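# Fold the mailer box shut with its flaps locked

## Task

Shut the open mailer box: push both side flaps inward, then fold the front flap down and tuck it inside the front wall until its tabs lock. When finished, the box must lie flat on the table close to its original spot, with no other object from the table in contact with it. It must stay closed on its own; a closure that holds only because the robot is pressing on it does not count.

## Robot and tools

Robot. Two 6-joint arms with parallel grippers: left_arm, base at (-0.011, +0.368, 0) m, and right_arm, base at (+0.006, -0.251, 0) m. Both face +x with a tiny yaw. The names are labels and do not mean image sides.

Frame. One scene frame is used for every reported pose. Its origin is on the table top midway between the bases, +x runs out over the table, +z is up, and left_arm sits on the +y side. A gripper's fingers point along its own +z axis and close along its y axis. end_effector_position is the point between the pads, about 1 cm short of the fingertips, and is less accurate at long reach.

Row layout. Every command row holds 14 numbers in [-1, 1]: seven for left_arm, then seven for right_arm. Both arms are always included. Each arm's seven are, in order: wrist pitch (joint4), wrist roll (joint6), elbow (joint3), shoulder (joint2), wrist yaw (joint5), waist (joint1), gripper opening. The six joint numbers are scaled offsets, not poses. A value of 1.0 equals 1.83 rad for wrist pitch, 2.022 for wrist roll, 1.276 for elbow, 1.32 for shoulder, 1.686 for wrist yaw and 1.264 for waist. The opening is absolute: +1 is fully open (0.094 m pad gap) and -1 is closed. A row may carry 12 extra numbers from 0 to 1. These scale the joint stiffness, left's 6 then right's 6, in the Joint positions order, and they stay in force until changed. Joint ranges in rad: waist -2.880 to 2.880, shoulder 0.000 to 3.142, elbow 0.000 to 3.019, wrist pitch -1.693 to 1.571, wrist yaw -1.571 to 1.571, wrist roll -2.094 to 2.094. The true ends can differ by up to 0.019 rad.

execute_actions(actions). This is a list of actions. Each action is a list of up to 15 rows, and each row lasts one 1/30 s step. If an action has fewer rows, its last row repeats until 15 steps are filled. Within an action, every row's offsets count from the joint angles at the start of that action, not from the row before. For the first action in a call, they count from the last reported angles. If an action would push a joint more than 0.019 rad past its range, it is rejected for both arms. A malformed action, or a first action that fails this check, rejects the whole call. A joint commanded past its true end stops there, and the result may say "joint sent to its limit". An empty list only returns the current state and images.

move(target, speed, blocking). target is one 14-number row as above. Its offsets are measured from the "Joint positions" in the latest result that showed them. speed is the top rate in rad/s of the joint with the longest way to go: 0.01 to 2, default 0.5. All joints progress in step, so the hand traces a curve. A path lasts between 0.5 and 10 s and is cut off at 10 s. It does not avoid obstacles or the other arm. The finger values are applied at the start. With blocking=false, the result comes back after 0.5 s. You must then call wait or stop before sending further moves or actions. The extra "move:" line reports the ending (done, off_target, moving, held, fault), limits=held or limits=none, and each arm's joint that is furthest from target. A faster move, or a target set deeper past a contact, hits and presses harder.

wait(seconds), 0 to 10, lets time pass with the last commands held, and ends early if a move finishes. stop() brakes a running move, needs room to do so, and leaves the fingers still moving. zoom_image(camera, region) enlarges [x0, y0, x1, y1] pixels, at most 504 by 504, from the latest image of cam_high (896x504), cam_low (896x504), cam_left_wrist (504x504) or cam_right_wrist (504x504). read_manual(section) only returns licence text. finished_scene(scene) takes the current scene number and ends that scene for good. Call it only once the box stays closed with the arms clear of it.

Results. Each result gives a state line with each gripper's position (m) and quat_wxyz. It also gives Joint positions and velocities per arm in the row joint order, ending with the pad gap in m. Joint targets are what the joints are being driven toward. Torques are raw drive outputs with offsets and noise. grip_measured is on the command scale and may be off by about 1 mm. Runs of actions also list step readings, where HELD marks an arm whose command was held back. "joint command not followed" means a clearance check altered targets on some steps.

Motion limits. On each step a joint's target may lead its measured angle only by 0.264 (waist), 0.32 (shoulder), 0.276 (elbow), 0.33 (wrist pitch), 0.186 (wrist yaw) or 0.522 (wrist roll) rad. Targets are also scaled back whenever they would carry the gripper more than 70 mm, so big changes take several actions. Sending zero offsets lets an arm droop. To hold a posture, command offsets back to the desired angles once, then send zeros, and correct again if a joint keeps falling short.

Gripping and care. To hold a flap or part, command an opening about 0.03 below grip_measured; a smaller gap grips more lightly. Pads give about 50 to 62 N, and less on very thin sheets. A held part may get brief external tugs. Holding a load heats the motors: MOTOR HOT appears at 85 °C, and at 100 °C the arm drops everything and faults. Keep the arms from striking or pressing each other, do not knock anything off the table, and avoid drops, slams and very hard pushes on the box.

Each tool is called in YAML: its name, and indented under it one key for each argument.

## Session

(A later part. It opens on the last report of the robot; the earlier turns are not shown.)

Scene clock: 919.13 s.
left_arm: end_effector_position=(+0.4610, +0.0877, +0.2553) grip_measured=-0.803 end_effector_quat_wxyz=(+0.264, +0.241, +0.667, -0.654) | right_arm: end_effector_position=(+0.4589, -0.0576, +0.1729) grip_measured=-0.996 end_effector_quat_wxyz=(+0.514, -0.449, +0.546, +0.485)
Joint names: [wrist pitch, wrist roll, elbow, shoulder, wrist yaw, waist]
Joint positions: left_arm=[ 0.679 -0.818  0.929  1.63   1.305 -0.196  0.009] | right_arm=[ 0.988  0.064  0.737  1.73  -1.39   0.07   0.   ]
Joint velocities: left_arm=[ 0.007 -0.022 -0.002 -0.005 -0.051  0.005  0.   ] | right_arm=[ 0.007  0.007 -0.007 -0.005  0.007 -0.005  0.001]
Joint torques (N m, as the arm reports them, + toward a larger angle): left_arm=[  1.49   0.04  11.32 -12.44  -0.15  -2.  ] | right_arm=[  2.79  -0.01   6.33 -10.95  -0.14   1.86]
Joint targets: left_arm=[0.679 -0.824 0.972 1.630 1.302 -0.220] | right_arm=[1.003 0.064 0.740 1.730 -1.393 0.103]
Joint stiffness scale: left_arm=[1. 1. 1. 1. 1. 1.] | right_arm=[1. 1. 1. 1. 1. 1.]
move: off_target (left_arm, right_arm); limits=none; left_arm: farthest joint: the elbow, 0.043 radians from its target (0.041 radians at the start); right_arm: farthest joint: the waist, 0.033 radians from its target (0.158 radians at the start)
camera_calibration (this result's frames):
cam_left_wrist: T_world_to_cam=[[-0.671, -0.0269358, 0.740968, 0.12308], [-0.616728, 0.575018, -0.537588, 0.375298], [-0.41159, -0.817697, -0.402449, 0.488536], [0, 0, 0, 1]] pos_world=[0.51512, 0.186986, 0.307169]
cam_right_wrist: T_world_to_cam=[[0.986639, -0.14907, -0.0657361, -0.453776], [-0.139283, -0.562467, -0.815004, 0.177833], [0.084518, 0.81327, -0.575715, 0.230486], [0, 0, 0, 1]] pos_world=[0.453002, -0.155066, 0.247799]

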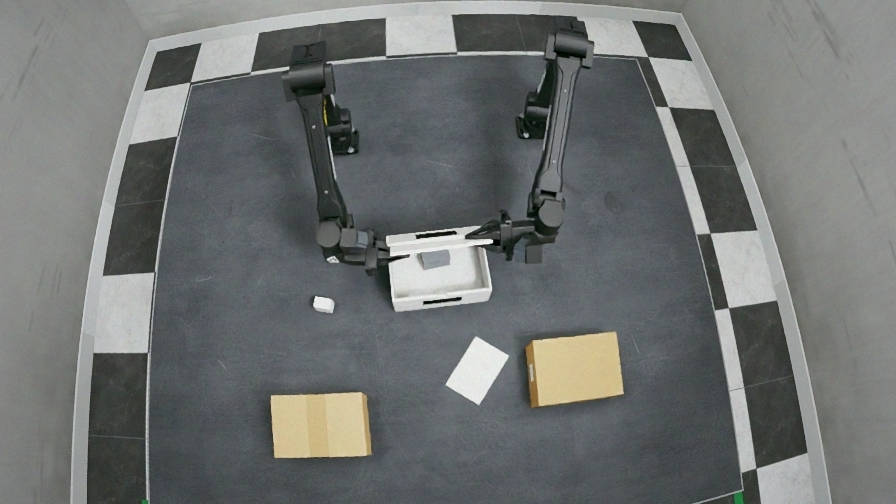

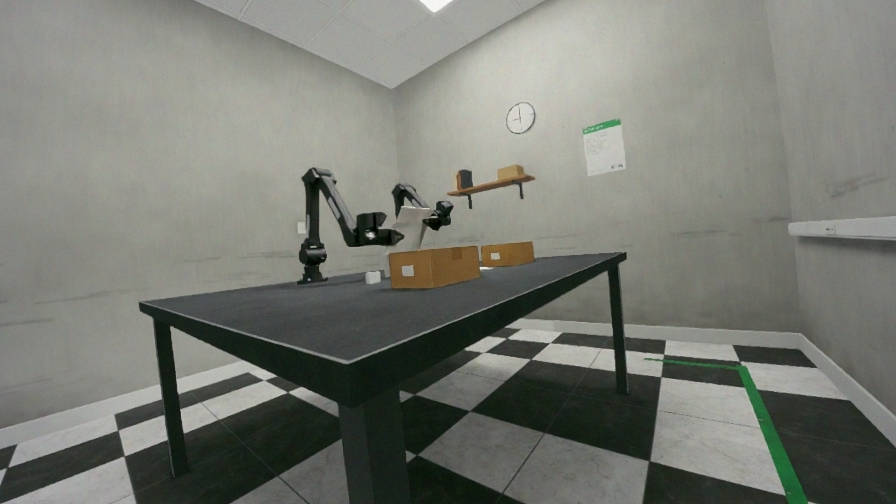

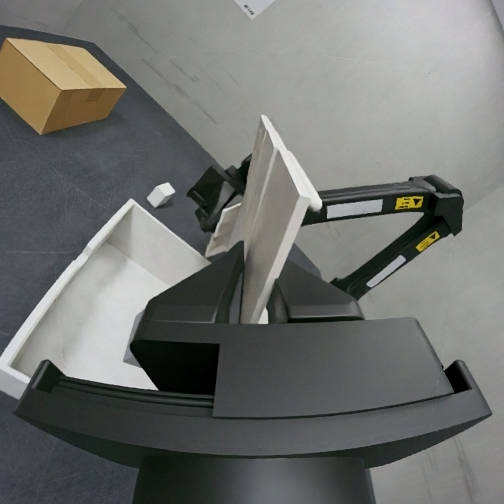

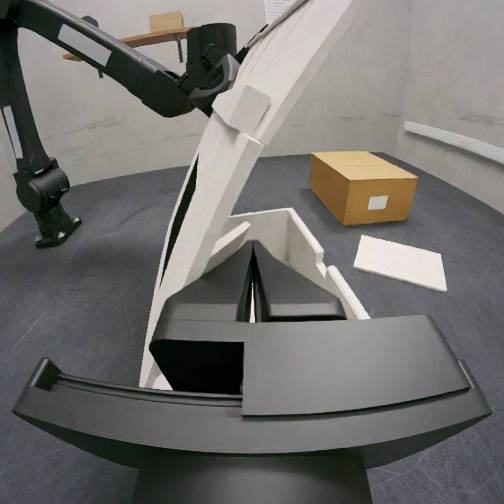

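execute_actions:
  actions: []

Scene clock: 950.67 s.
left_arm: end_effector_position=(+0.4609, +0.0877, +0.2552) grip_measured=-0.803 end_effector_quat_wxyz=(+0.264, +0.241, +0.667, -0.654) | right_arm: end_effector_position=(+0.4589, -0.0576, +0.1729) grip_measured=-0.996 end_effector_quat_wxyz=(+0.514, -0.449, +0.546, +0.485)
Joint names: [wrist pitch, wrist roll, elbow, shoulder, wrist yaw, waist]
Joint positions: left_arm=[ 0.679 -0.818  0.929  1.63   1.305 -0.196  0.009] | right_arm=[ 0.988  0.064  0.737  1.73  -1.39   0.07   0.   ]
Joint velocities: left_arm=[ 0.002 -0.022  0.007 -0.015 -0.051 -0.005  0.   ] | right_arm=[-0.007  0.007 -0.012 -0.015  0.037 -0.005  0.   ]
Joint torques (N m, as the arm reports them, + toward a larger angle): left_arm=[  1.48   0.04  11.3  -12.48  -0.15  -1.99] | right_arm=[  2.6    0.01   6.27 -10.83  -0.16   2.02]
Joint targets: left_arm=[0.679 -0.824 0.972 1.630 1.302 -0.220] | right_arm=[1.003 0.064 0.740 1.730 -1.393 0.103]
Joint stiffness scale: left_arm=[1. 1. 1. 1. 1. 1.] | right_arm=[1. 1. 1. 1. 1. 1.]
camera_calibration (this result's frames):
cam_left_wrist: T_world_to_cam=[[-0.670725, -0.0269997, 0.741215, 0.12295], [-0.616927, 0.575065, -0.537309, 0.375161], [-0.411739, -0.817662, -0.402367, 0.488497], [0, 0, 0, 1]] pos_world=[0.515046, 0.187003, 0.307001]
cam_right_wrist: T_world_to_cam=[[0.986639, -0.14907, -0.0657361, -0.453776], [-0.139283, -0.562467, -0.815004, 0.177833], [0.084518, 0.81327, -0.575715, 0.230486], [0, 0, 0, 1]] pos_world=[0.453002, -0.155066, 0.247799]

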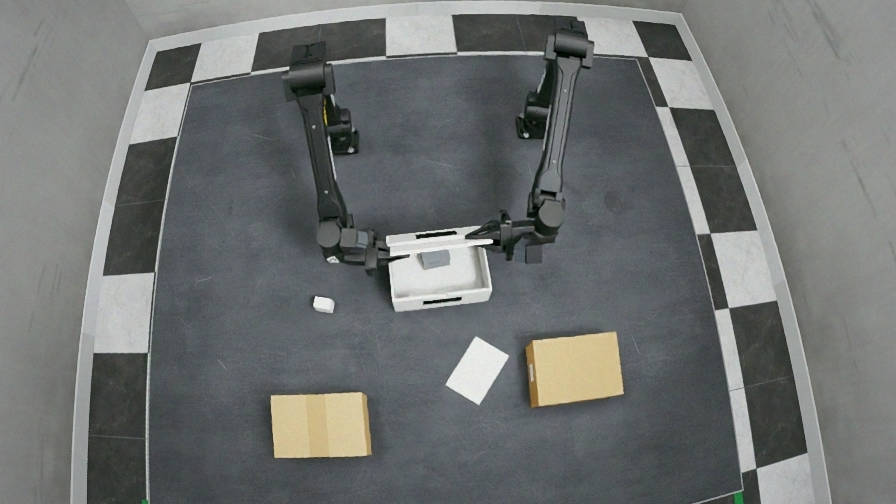

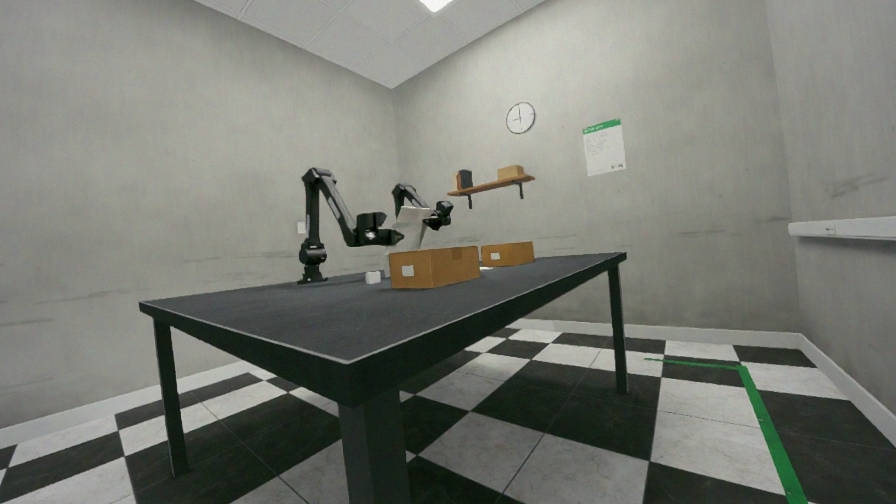

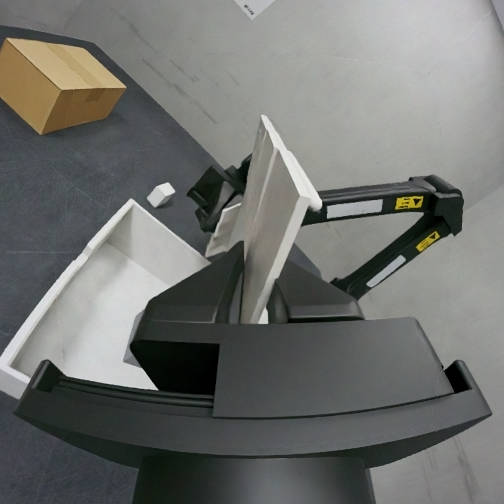

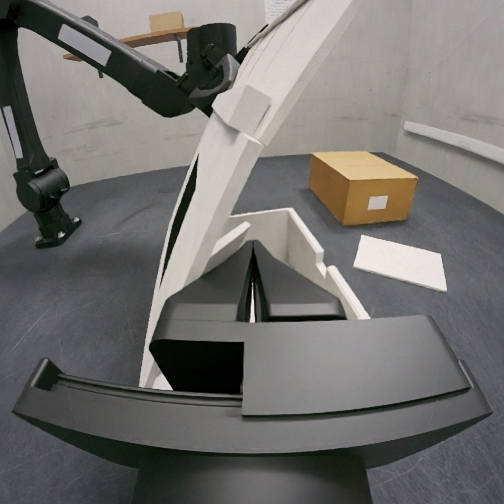

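move:
  target: [0,0,0.03,0,0,0,-0.3, 0.008,0,0.02,0,0,-0.2,-1]
  speed: 0.12

zoom_image:
  camera: "cam_low"
  region: [360,190,470,270]

zoom_image:
  camera: "cam_high"
  region: [320,190,570,340]

Scene clock: 961.00 s.
left_arm: end_effector_position=(+0.4606, +0.0880, +0.2545) grip_measured=-0.302 end_effector_quat_wxyz=(+0.264, +0.241, +0.667, -0.654) | right_arm: end_effector_position=(+0.4920, -0.1713, +0.1729) grip_measured=-0.996 end_effector_quat_wxyz=(+0.568, -0.380, +0.596, +0.420)
Joint names: [wrist pitch, wrist roll, elbow, shoulder, wrist yaw, waist]
Joint positions: left_arm=[ 0.679 -0.818  0.927  1.63   1.306 -0.195  0.033] | right_arm=[ 0.988  0.064  0.737  1.73  -1.39  -0.171  0.   ]
Joint velocities: left_arm=[-0.002  0.022 -0.002 -0.005  0.081  0.005  0.   ] | right_arm=[-0.007 -0.022  0.002 -0.024  0.022 -0.015  0.001]
Joint torques (N m, as the arm reports them, + toward a larger angle): left_arm=[  1.48   0.08  11.04 -12.31  -0.02  -0.11] | right_arm=[  2.86  -0.03   8.2  -11.22  -0.11  -0.59]
Joint targets: left_arm=[0.679 -0.819 0.967 1.630 1.306 -0.196] | right_arm=[1.003 0.064 0.762 1.730 -1.391 -0.183]
Joint stiffness scale: left_arm=[1. 1. 1. 1. 1. 1.] | right_arm=[1. 1. 1. 1. 1. 1.]
move: off_target (left_arm, right_arm); limits=none; left_arm: farthest joint: the elbow, 0.040 radians from its target (0.038 radians at the start); right_arm: farthest joint: the elbow, 0.026 radians from its target (0.026 radians at the start)
camera_calibration (this result's frames):
cam_left_wrist: T_world_to_cam=[[-0.669621, -0.0272493, 0.742203, 0.122461], [-0.617726, 0.575245, -0.536197, 0.374539], [-0.412338, -0.817527, -0.402029, 0.488503], [0, 0, 0, 1]] pos_world=[0.514794, 0.187249, 0.306328]
cam_right_wrist: T_world_to_cam=[[0.922511, -0.380332, -0.0657361, -0.511492], [-0.269551, -0.512944, -0.815004, 0.191101], [0.276253, 0.769569, -0.575715, 0.218293], [0, 0, 0, 1]] pos_world=[0.463064, -0.264504, 0.247799]

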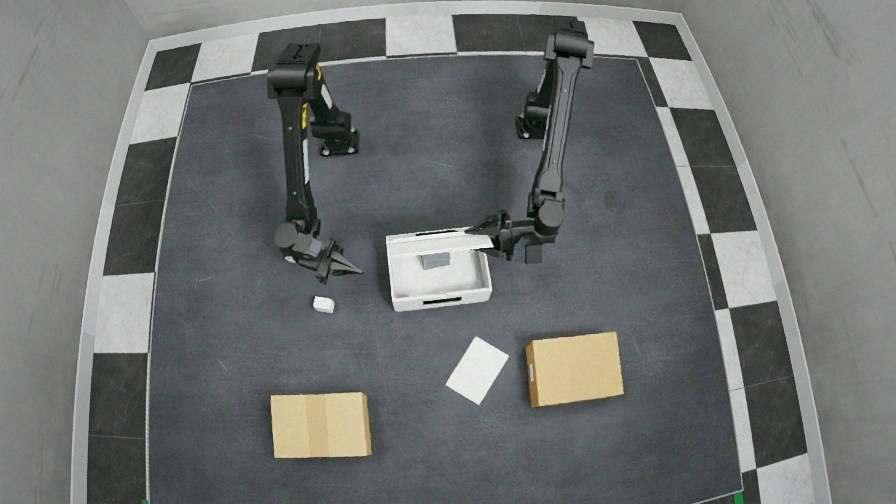

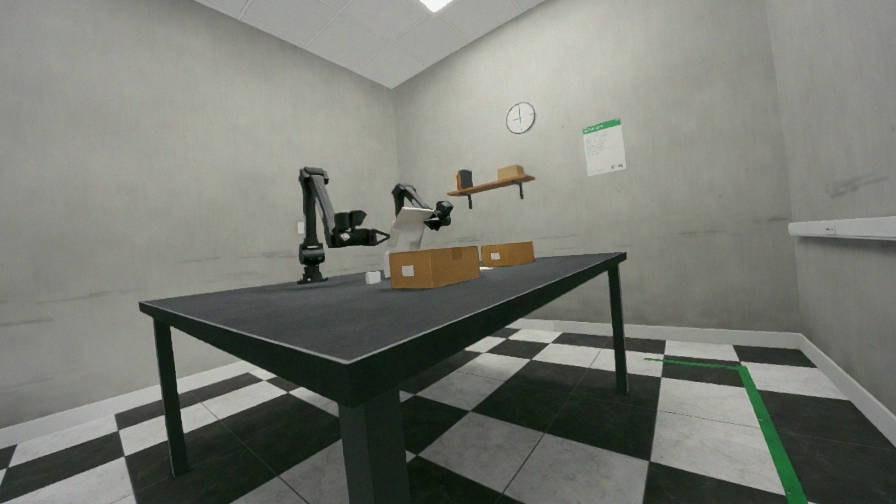

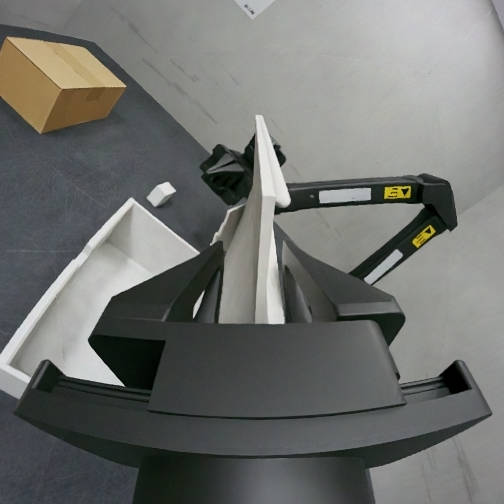

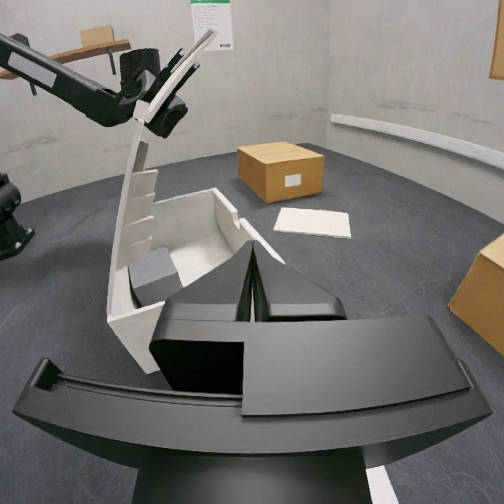

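Region (360, 190, 470, 270) of cam_low's 896x504 image, scaled by 4.582, with more detail than that image has; it fills the top 367 rows of this view, and the rest is white.

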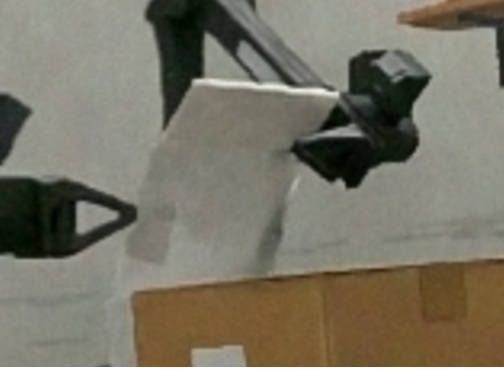

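Region (320, 190, 570, 340) of cam_high's 896x504 image, scaled by 2.016, with more detail than that image has; it fills the top 302 rows of this view, and the rest is white.

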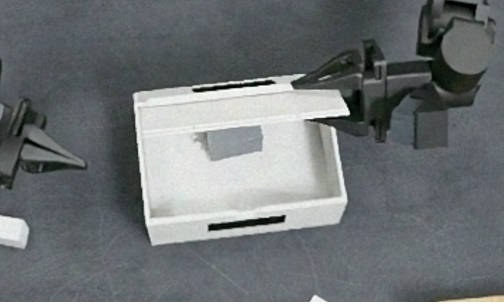

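move:
  target: [-0.027,-0.015,0.09,0.02,0,0,-0.3, 0.043,0,-0.135,-0.112,0,0,-1]
  speed: 0.2

move:
  target: [0.005,0,0.03,0,0,0,-1, 0.008,0,0.01,0,0,0.215,-1]
  speed: 0.15

zoom_image:
  camera: "cam_high"
  region: [320,190,570,340]

Scene clock: 1014.77 s.
left_arm: end_effector_position=(+0.4776, +0.0840, +0.2767) grip_measured=-0.302 end_effector_quat_wxyz=(+0.267, +0.242, +0.664, -0.655) | right_arm: end_effector_position=(+0.4303, -0.1596, +0.1833) grip_measured=-0.996 end_effector_quat_wxyz=(+0.575, -0.387, +0.590, +0.413)
Joint names: [wrist pitch, wrist roll, elbow, shoulder, wrist yaw, waist]
Joint positions: left_arm=[ 0.636 -0.834  0.998  1.635  1.306 -0.195  0.033] | right_arm=[ 1.049  0.064  0.563  1.589 -1.39  -0.171  0.   ]
Joint velocities: left_arm=[ 0.002 -0.007 -0.007 -0.015  0.007  0.005 -0.001] | right_arm=[-0.012 -0.022  0.002 -0.005 -0.066 -0.005  0.   ]
Joint torques (N m, as the arm reports them, + toward a larger angle): left_arm=[  1.21  -0.06  11.73 -11.19  -0.03  -0.14] | right_arm=[ 2.71 -0.01  5.84 -9.51 -0.1  -0.4 ]
Joint targets: left_arm=[0.630 -0.849 1.042 1.657 1.306 -0.195] | right_arm=[1.067 0.064 0.564 1.582 -1.390 -0.171]
Joint stiffness scale: left_arm=[1. 1. 1. 1. 1. 1.] | right_arm=[1. 1. 1. 1. 1. 1.]
move: off_target (left_arm); limits=none; left_arm: farthest joint: the elbow, 0.044 radians from its target (0.115 radians at the start); right_arm: farthest joint: the wrist pitch, 0.018 radians from its target (0.078 radians at the start)
camera_calibration (this result's frames):
cam_left_wrist: T_world_to_cam=[[-0.674561, -0.0231005, 0.737858, 0.120547], [-0.61415, 0.572164, -0.543552, 0.399788], [-0.409619, -0.819814, -0.400146, 0.499569], [0, 0, 0, 1]] pos_world=[0.53148, 0.183594, 0.32826]
cam_right_wrist: T_world_to_cam=[[0.923923, -0.380598, -0.0388803, -0.45499], [-0.247493, -0.517101, -0.819361, 0.179608], [0.291742, 0.766649, -0.571957, 0.224605], [0, 0, 0, 1]] pos_world=[0.399301, -0.252486, 0.257938]

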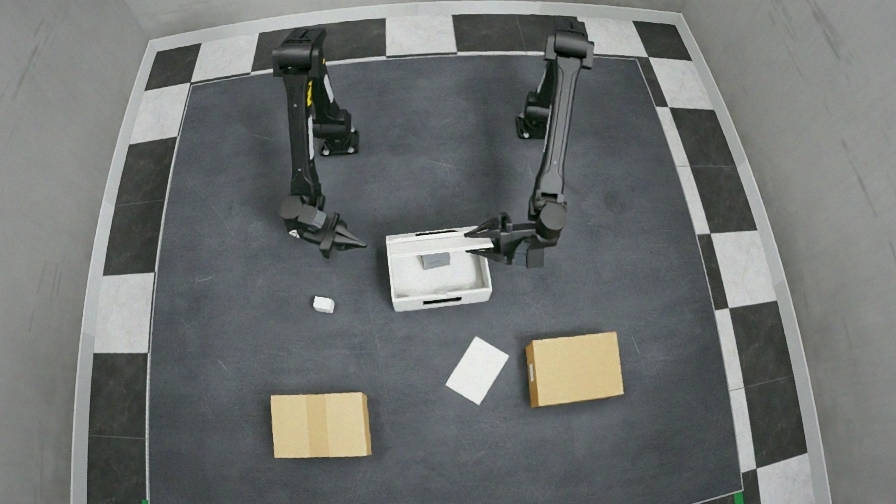

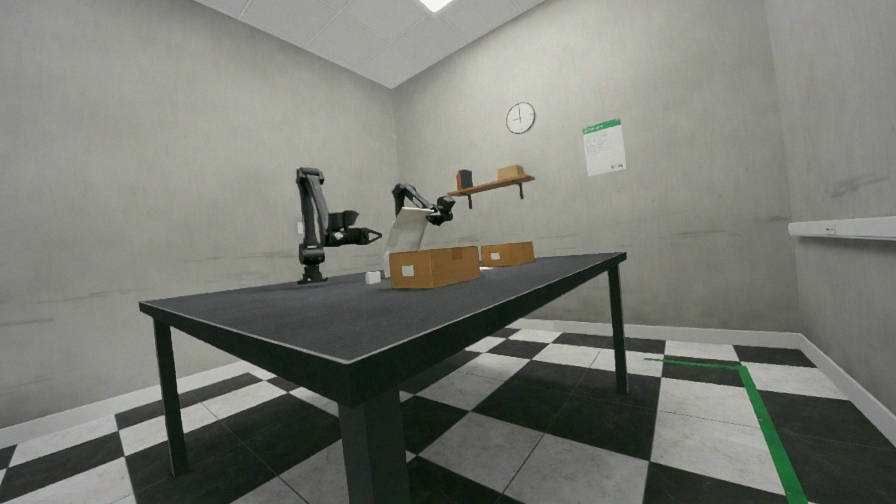

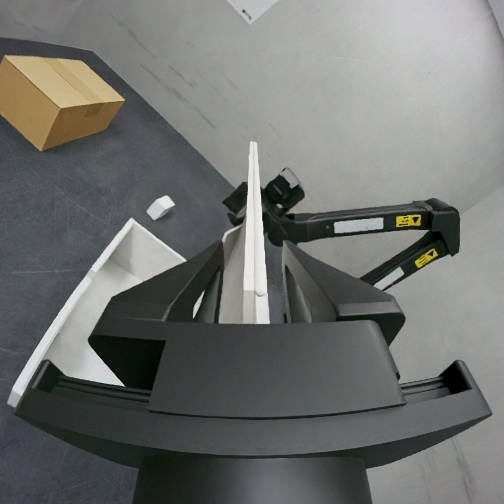

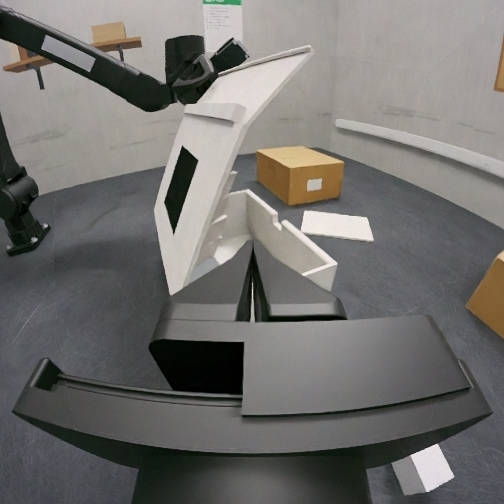

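Scene clock: 1016.93 s.
left_arm: end_effector_position=(+0.4839, +0.1040, +0.2754) grip_measured=-0.958 end_effector_quat_wxyz=(+0.271, +0.236, +0.667, -0.653) | right_arm: end_effector_position=(+0.4067, -0.0799, +0.1834) grip_measured=-0.997 end_effector_quat_wxyz=(+0.536, -0.439, +0.552, +0.464)
Joint names: [wrist pitch, wrist roll, elbow, shoulder, wrist yaw, waist]
Joint positions: left_arm=[ 0.636 -0.834  0.996  1.635  1.331 -0.155  0.002] | right_arm=[ 1.049  0.064  0.563  1.589 -1.378  0.023  0.   ]
Joint velocities: left_arm=[ 0.002 -0.022 -0.002 -0.015 -0.037 -0.015  0.001] | right_arm=[ 0.017 -0.022 -0.022 -0.015 -0.081 -0.005  0.001]
Joint torques (N m, as the arm reports them, + toward a larger angle): left_arm=[  1.9    0.09  11.45 -12.9   -1.15  -3.27] | right_arm=[ 2.72 -0.02  6.97 -8.83 -0.56  5.15]
Joint targets: left_arm=[0.645 -0.834 1.037 1.635 1.305 -0.195] | right_arm=[1.063 0.064 0.576 1.589 -1.391 0.101]
Joint stiffness scale: left_arm=[1. 1. 1. 1. 1. 1.] | right_arm=[1. 1. 1. 1. 1. 1.]
move: off_target (left_arm, right_arm); limits=none; left_arm: farthest joint: the elbow, 0.041 radians from its target (0.038 radians at the start); right_arm: farthest joint: the waist, 0.078 radians from its target (0.272 radians at the start)
camera_calibration (this result's frames):
cam_left_wrist: T_world_to_cam=[[-0.67191, -0.0337891, 0.739862, 0.125479], [-0.624438, 0.563019, -0.541375, 0.396805], [-0.398264, -0.825753, -0.399397, 0.512914], [0, 0, 0, 1]] pos_world=[0.536366, 0.204371, 0.32684]
cam_right_wrist: T_world_to_cam=[[0.977464, -0.207479, -0.0389395, -0.410844], [-0.150042, -0.553062, -0.819518, 0.172552], [0.148497, 0.806892, -0.571729, 0.231836], [0, 0, 0, 1]] pos_world=[0.393049, -0.176876, 0.257958]

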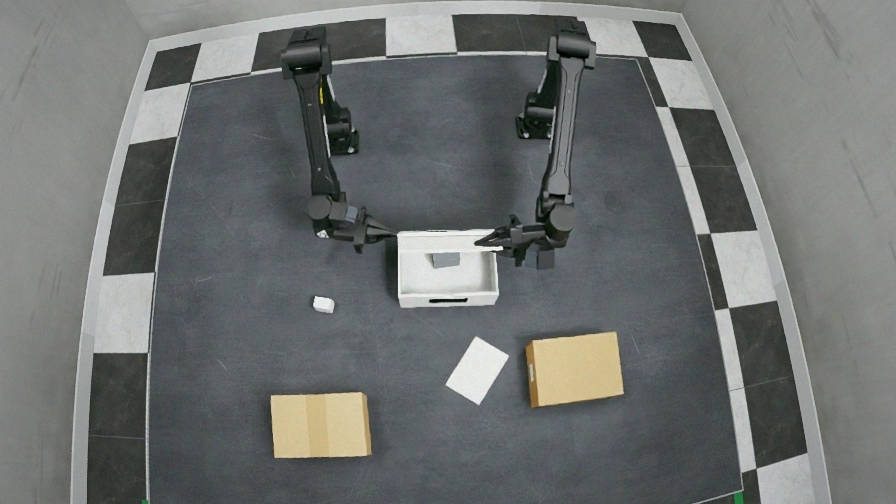

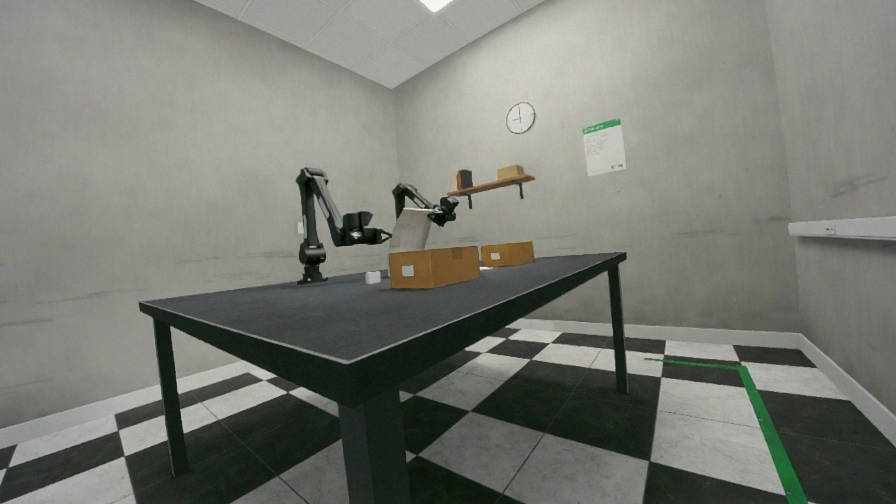

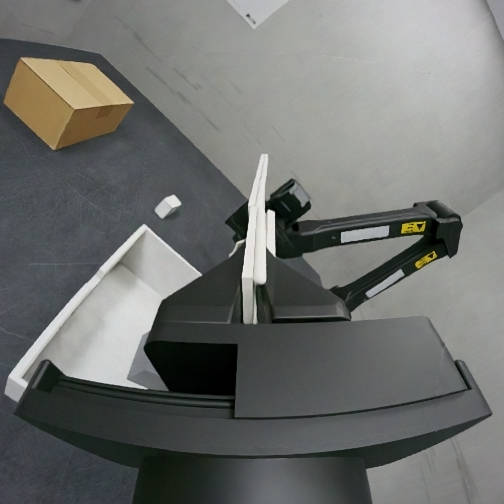

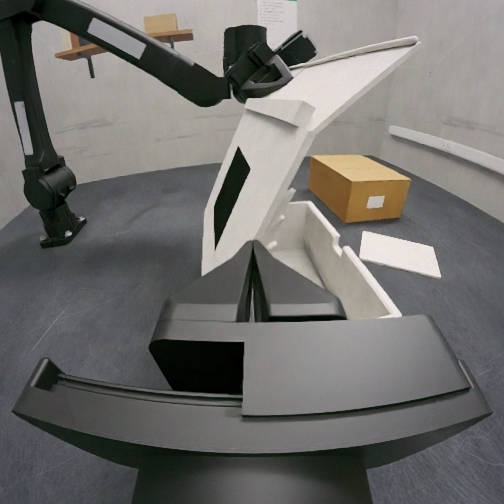

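Region (320, 190, 570, 340) of cam_high's 896x504 image, scaled by 2.016, with more detail than that image has; it fills the top 302 rows of this view, and the rest is white.

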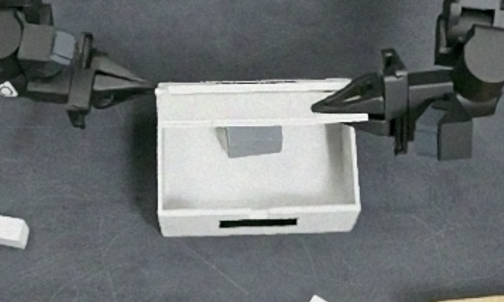

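move:
  target: [0.005,0,0.032,0,-0.01,-0.02,-1, 0.008,0,0.01,0,0,-0.05,-1]
  speed: 0.1

move:
  target: [0.005,0,0.032,0,-0.005,-0.015,-1, 0.025,0,-0.075,-0.055,0,0,-1]
  speed: 0.15

move:
  target: [0.005,0,0.032,0,0,-0.01,-1, 0.008,0,0.01,0,0,0.15,-1]
  speed: 0.1

zoom_image:
  camera: "cam_high"
  region: [320,190,570,340]

Scene clock: 1029.03 s.
left_arm: end_effector_position=(+0.4826, +0.0995, +0.2744) grip_measured=-0.958 end_effector_quat_wxyz=(+0.270, +0.235, +0.667, -0.653) | right_arm: end_effector_position=(+0.4151, -0.1004, +0.1833) grip_measured=-0.997 end_effector_quat_wxyz=(+0.548, -0.424, +0.564, +0.450)
Joint names: [wrist pitch, wrist roll, elbow, shoulder, wrist yaw, waist]
Joint positions: left_arm=[ 0.636 -0.834  0.993  1.635  1.321 -0.164  0.002] | right_arm=[ 1.049  0.064  0.563  1.589 -1.376 -0.027  0.   ]
Joint velocities: left_arm=[ 0.002 -0.007 -0.002 -0.015 -0.022 -0.005 -0.   ] | right_arm=[-0.007 -0.007  0.002  0.005 -0.022 -0.005  0.   ]
Joint torques (N m, as the arm reports them, + toward a larger angle): left_arm=[  1.9    0.09  11.64 -13.01  -0.31  -1.26] | right_arm=[ 2.62  0.01  6.95 -9.2  -0.17 -0.85]
Joint targets: left_arm=[0.645 -0.834 1.037 1.635 1.315 -0.180] | right_arm=[1.063 0.064 0.576 1.589 -1.378 -0.040]
Joint stiffness scale: left_arm=[1. 1. 1. 1. 1. 1.] | right_arm=[1. 1. 1. 1. 1. 1.]
move: off_target (left_arm); limits=none; left_arm: farthest joint: the elbow, 0.044 radians from its target (0.041 radians at the start); right_arm: farthest joint: the wrist pitch, 0.015 radians from its target (0.015 radians at the start)
camera_calibration (this result's frames):
cam_left_wrist: T_world_to_cam=[[-0.670228, -0.0346639, 0.741346, 0.12405], [-0.626077, 0.562807, -0.539701, 0.398372], [-0.398526, -0.825861, -0.398911, 0.508283], [0, 0, 0, 1]] pos_world=[0.535117, 0.199865, 0.325797]
cam_right_wrist: T_world_to_cam=[[0.965178, -0.258622, -0.0393227, -0.423246], [-0.179246, -0.544346, -0.819487, 0.175398], [0.190532, 0.797999, -0.571747, 0.2287], [0, 0, 0, 1]] pos_world=[0.396372, -0.196486, 0.257851]

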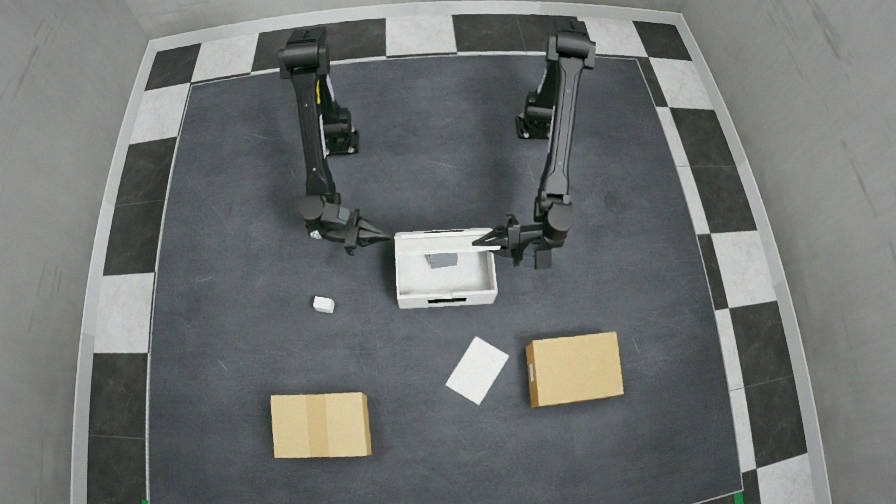

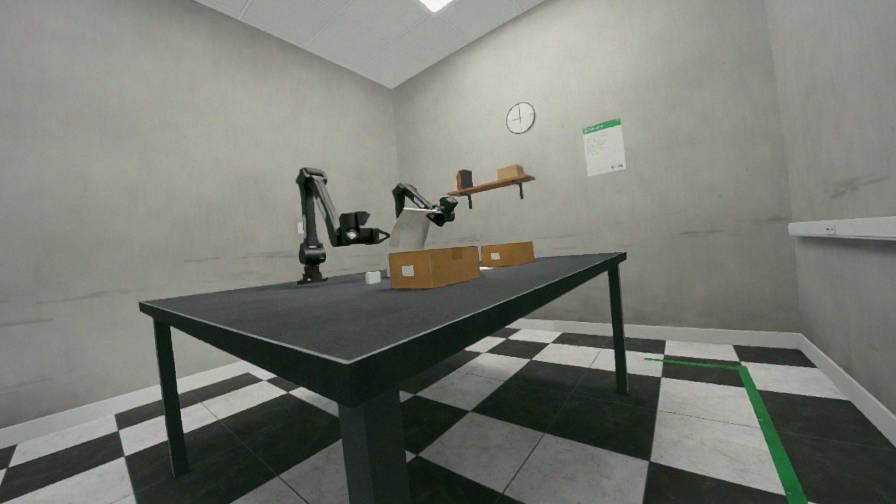

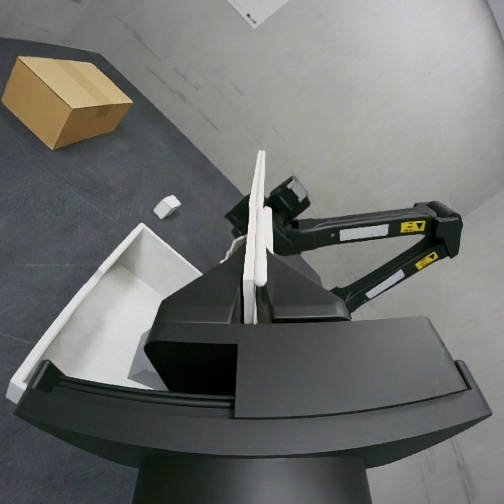

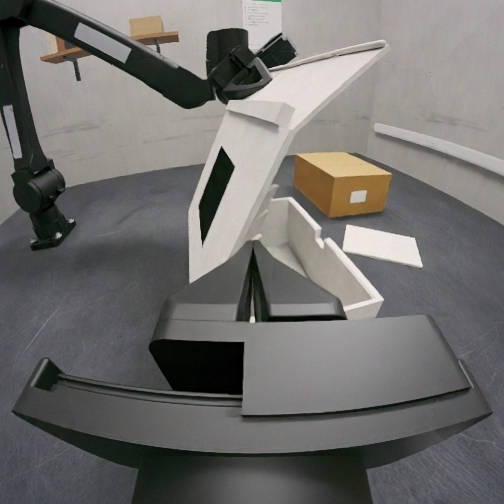

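Scene clock: 1030.00 s.
left_arm: end_effector_position=(+0.4828, +0.0995, +0.2744) grip_measured=-0.958 end_effector_quat_wxyz=(+0.270, +0.235, +0.668, -0.653) | right_arm: end_effector_position=(+0.3801, -0.0989, +0.1806) grip_measured=-0.997 end_effector_quat_wxyz=(+0.546, -0.423, +0.565, +0.451)
Joint names: [wrist pitch, wrist roll, elbow, shoulder, wrist yaw, waist]
Joint positions: left_arm=[ 0.636 -0.834  0.993  1.635  1.32  -0.164  0.002] | right_arm=[ 1.076  0.064  0.466  1.525 -1.376 -0.027  0.   ]
Joint velocities: left_arm=[-0.017 -0.007 -0.002 -0.024  0.037  0.005 -0.001] | right_arm=[-0.007  0.022  0.007 -0.024  0.051  0.005 -0.   ]
Joint torques (N m, as the arm reports them, + toward a larger angle): left_arm=[  1.91   0.09  11.43 -12.81  -0.34  -1.66] | right_arm=[ 2.77 -0.02  5.66 -8.93 -0.12 -0.46]
Joint targets: left_arm=[0.645 -0.834 1.034 1.635 1.313 -0.183] | right_arm=[1.095 0.064 0.467 1.517 -1.376 -0.027]
Joint stiffness scale: left_arm=[1. 1. 1. 1. 1. 1.] | right_arm=[1. 1. 1. 1. 1. 1.]
move: off_target (left_arm); limits=none; left_arm: farthest joint: the elbow, 0.041 radians from its target (0.041 radians at the start); right_arm: farthest joint: the wrist pitch, 0.019 radians from its target (0.046 radians at the start)
camera_calibration (this result's frames):
cam_left_wrist: T_world_to_cam=[[-0.670188, -0.0354363, 0.741344, 0.124242], [-0.626719, 0.562094, -0.539697, 0.398868], [-0.39758, -0.826314, -0.398917, 0.50796], [0, 0, 0, 1]] pos_world=[0.535199, 0.199935, 0.325796]
cam_right_wrist: T_world_to_cam=[[0.964971, -0.258613, -0.0441588, -0.388233], [-0.183304, -0.544173, -0.818703, 0.169181], [0.187697, 0.79812, -0.572516, 0.233894], [0, 0, 0, 1]] pos_world=[0.361744, -0.195014, 0.255273]

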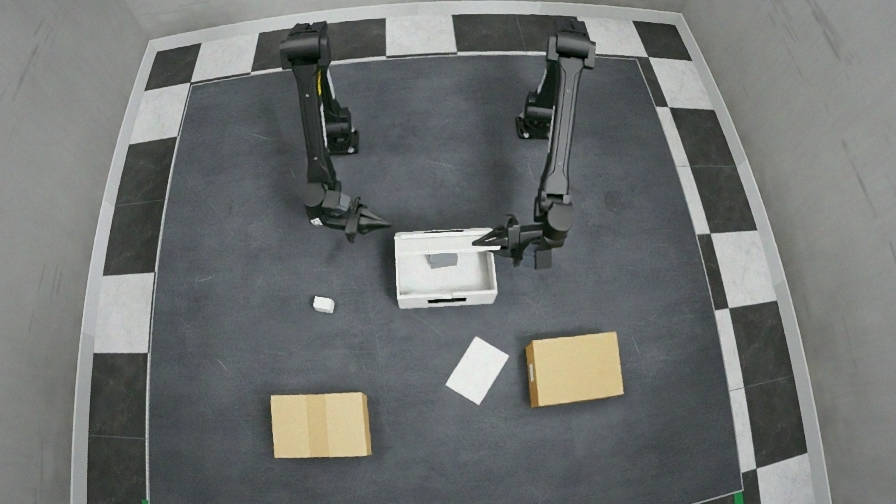

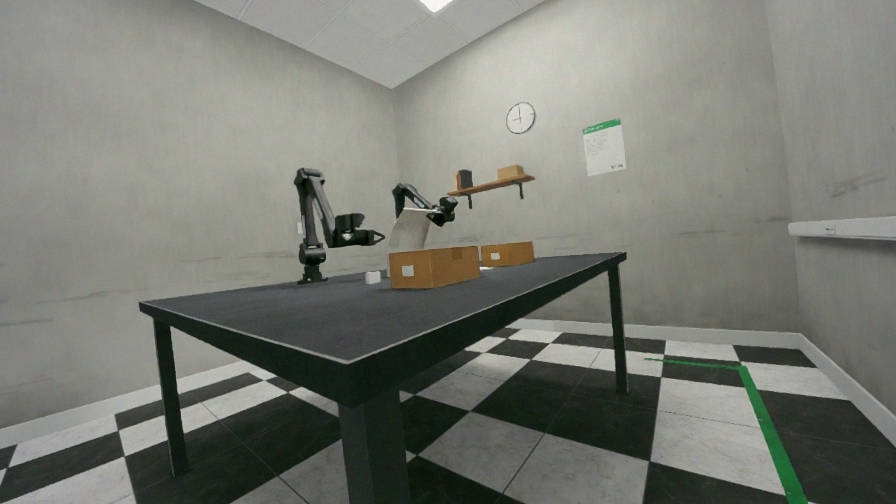

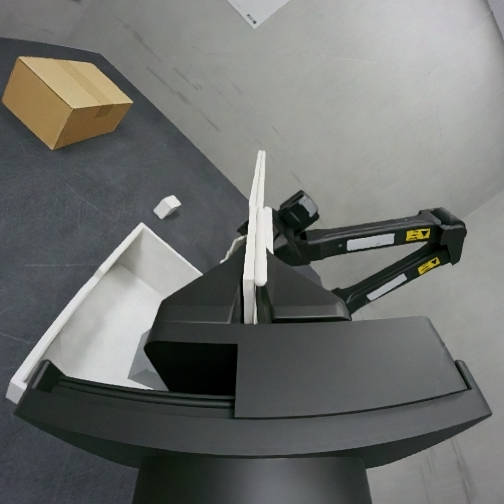

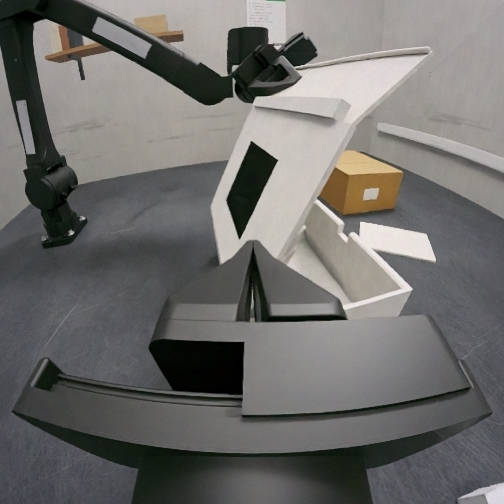

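Scene clock: 1032.23 s.
left_arm: end_effector_position=(+0.4828, +0.0999, +0.2741) grip_measured=-0.958 end_effector_quat_wxyz=(+0.270, +0.234, +0.668, -0.653) | right_arm: end_effector_position=(+0.3476, -0.0357, +0.1806) grip_measured=-0.997 end_effector_quat_wxyz=(+0.504, -0.471, +0.525, +0.497)
Joint names: [wrist pitch, wrist roll, elbow, shoulder, wrist yaw, waist]
Joint positions: left_arm=[ 0.636 -0.834  0.993  1.635  1.32  -0.163  0.002] | right_arm=[ 1.076  0.064  0.466  1.525 -1.376  0.149  0.   ]
Joint velocities: left_arm=[ 0.007 -0.051  0.002  0.015 -0.007 -0.005 -0.001] | right_arm=[ 0.007 -0.022  0.002  0.005  0.007 -0.005 -0.001]
Joint torques (N m, as the arm reports them, + toward a larger angle): left_arm=[  1.9    0.08  11.47 -12.87  -0.03  -1.13] | right_arm=[ 2.56  0.    6.49 -8.22 -0.1   0.67]
Joint targets: left_arm=[0.645 -0.834 1.034 1.635 1.320 -0.177] | right_arm=[1.090 0.064 0.479 1.525 -1.376 0.163]
Joint stiffness scale: left_arm=[1. 1. 1. 1. 1. 1.] | right_arm=[1. 1. 1. 1. 1. 1.]
move: off_target (left_arm); limits=none; left_arm: farthest joint: the elbow, 0.041 radians from its target (0.041 radians at the start); right_arm: farthest joint: the wrist pitch, 0.015 radians from its target (0.015 radians at the start)
camera_calibration (this result's frames):
cam_left_wrist: T_world_to_cam=[[-0.669606, -0.0360577, 0.74184, 0.124162], [-0.627552, 0.561696, -0.539144, 0.398774], [-0.397248, -0.826558, -0.398743, 0.508], [0, 0, 0, 1]] pos_world=[0.535193, 0.200379, 0.32545]
cam_right_wrist: T_world_to_cam=[[0.995366, -0.085418, -0.0441588, -0.344897], [-0.0850544, -0.567882, -0.818703, 0.162603], [0.044855, 0.818666, -0.572516, 0.239959], [0, 0, 0, 1]] pos_world=[0.346366, -0.133568, 0.255273]

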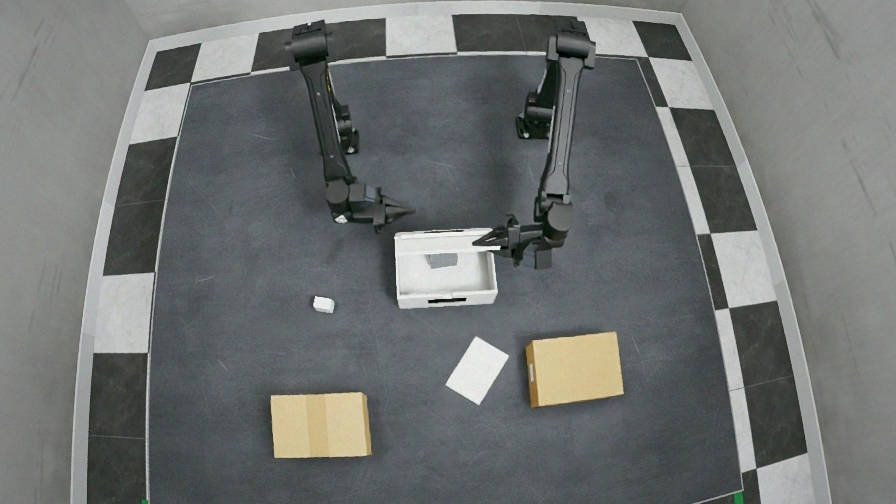

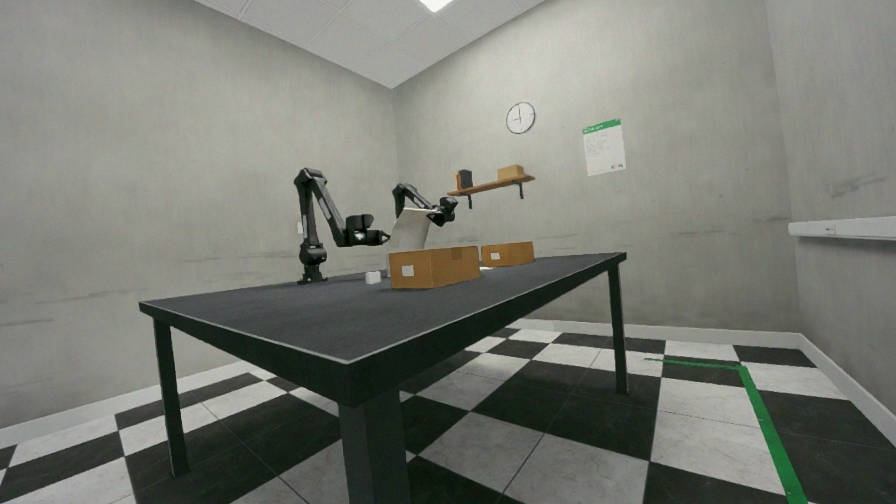

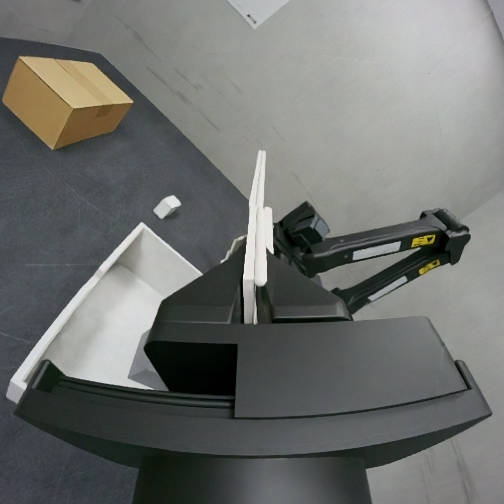

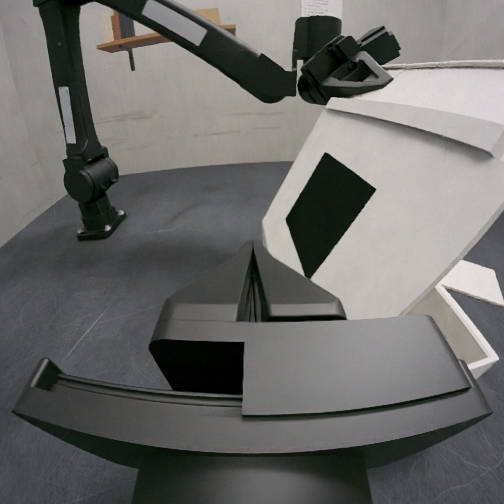

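Region (320, 190, 570, 340) of cam_high's 896x504 image, scaled by 2.016, with more detail than that image has; it fills the top 302 rows of this view, and the rest is white.

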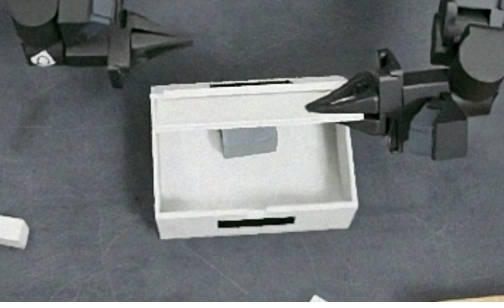

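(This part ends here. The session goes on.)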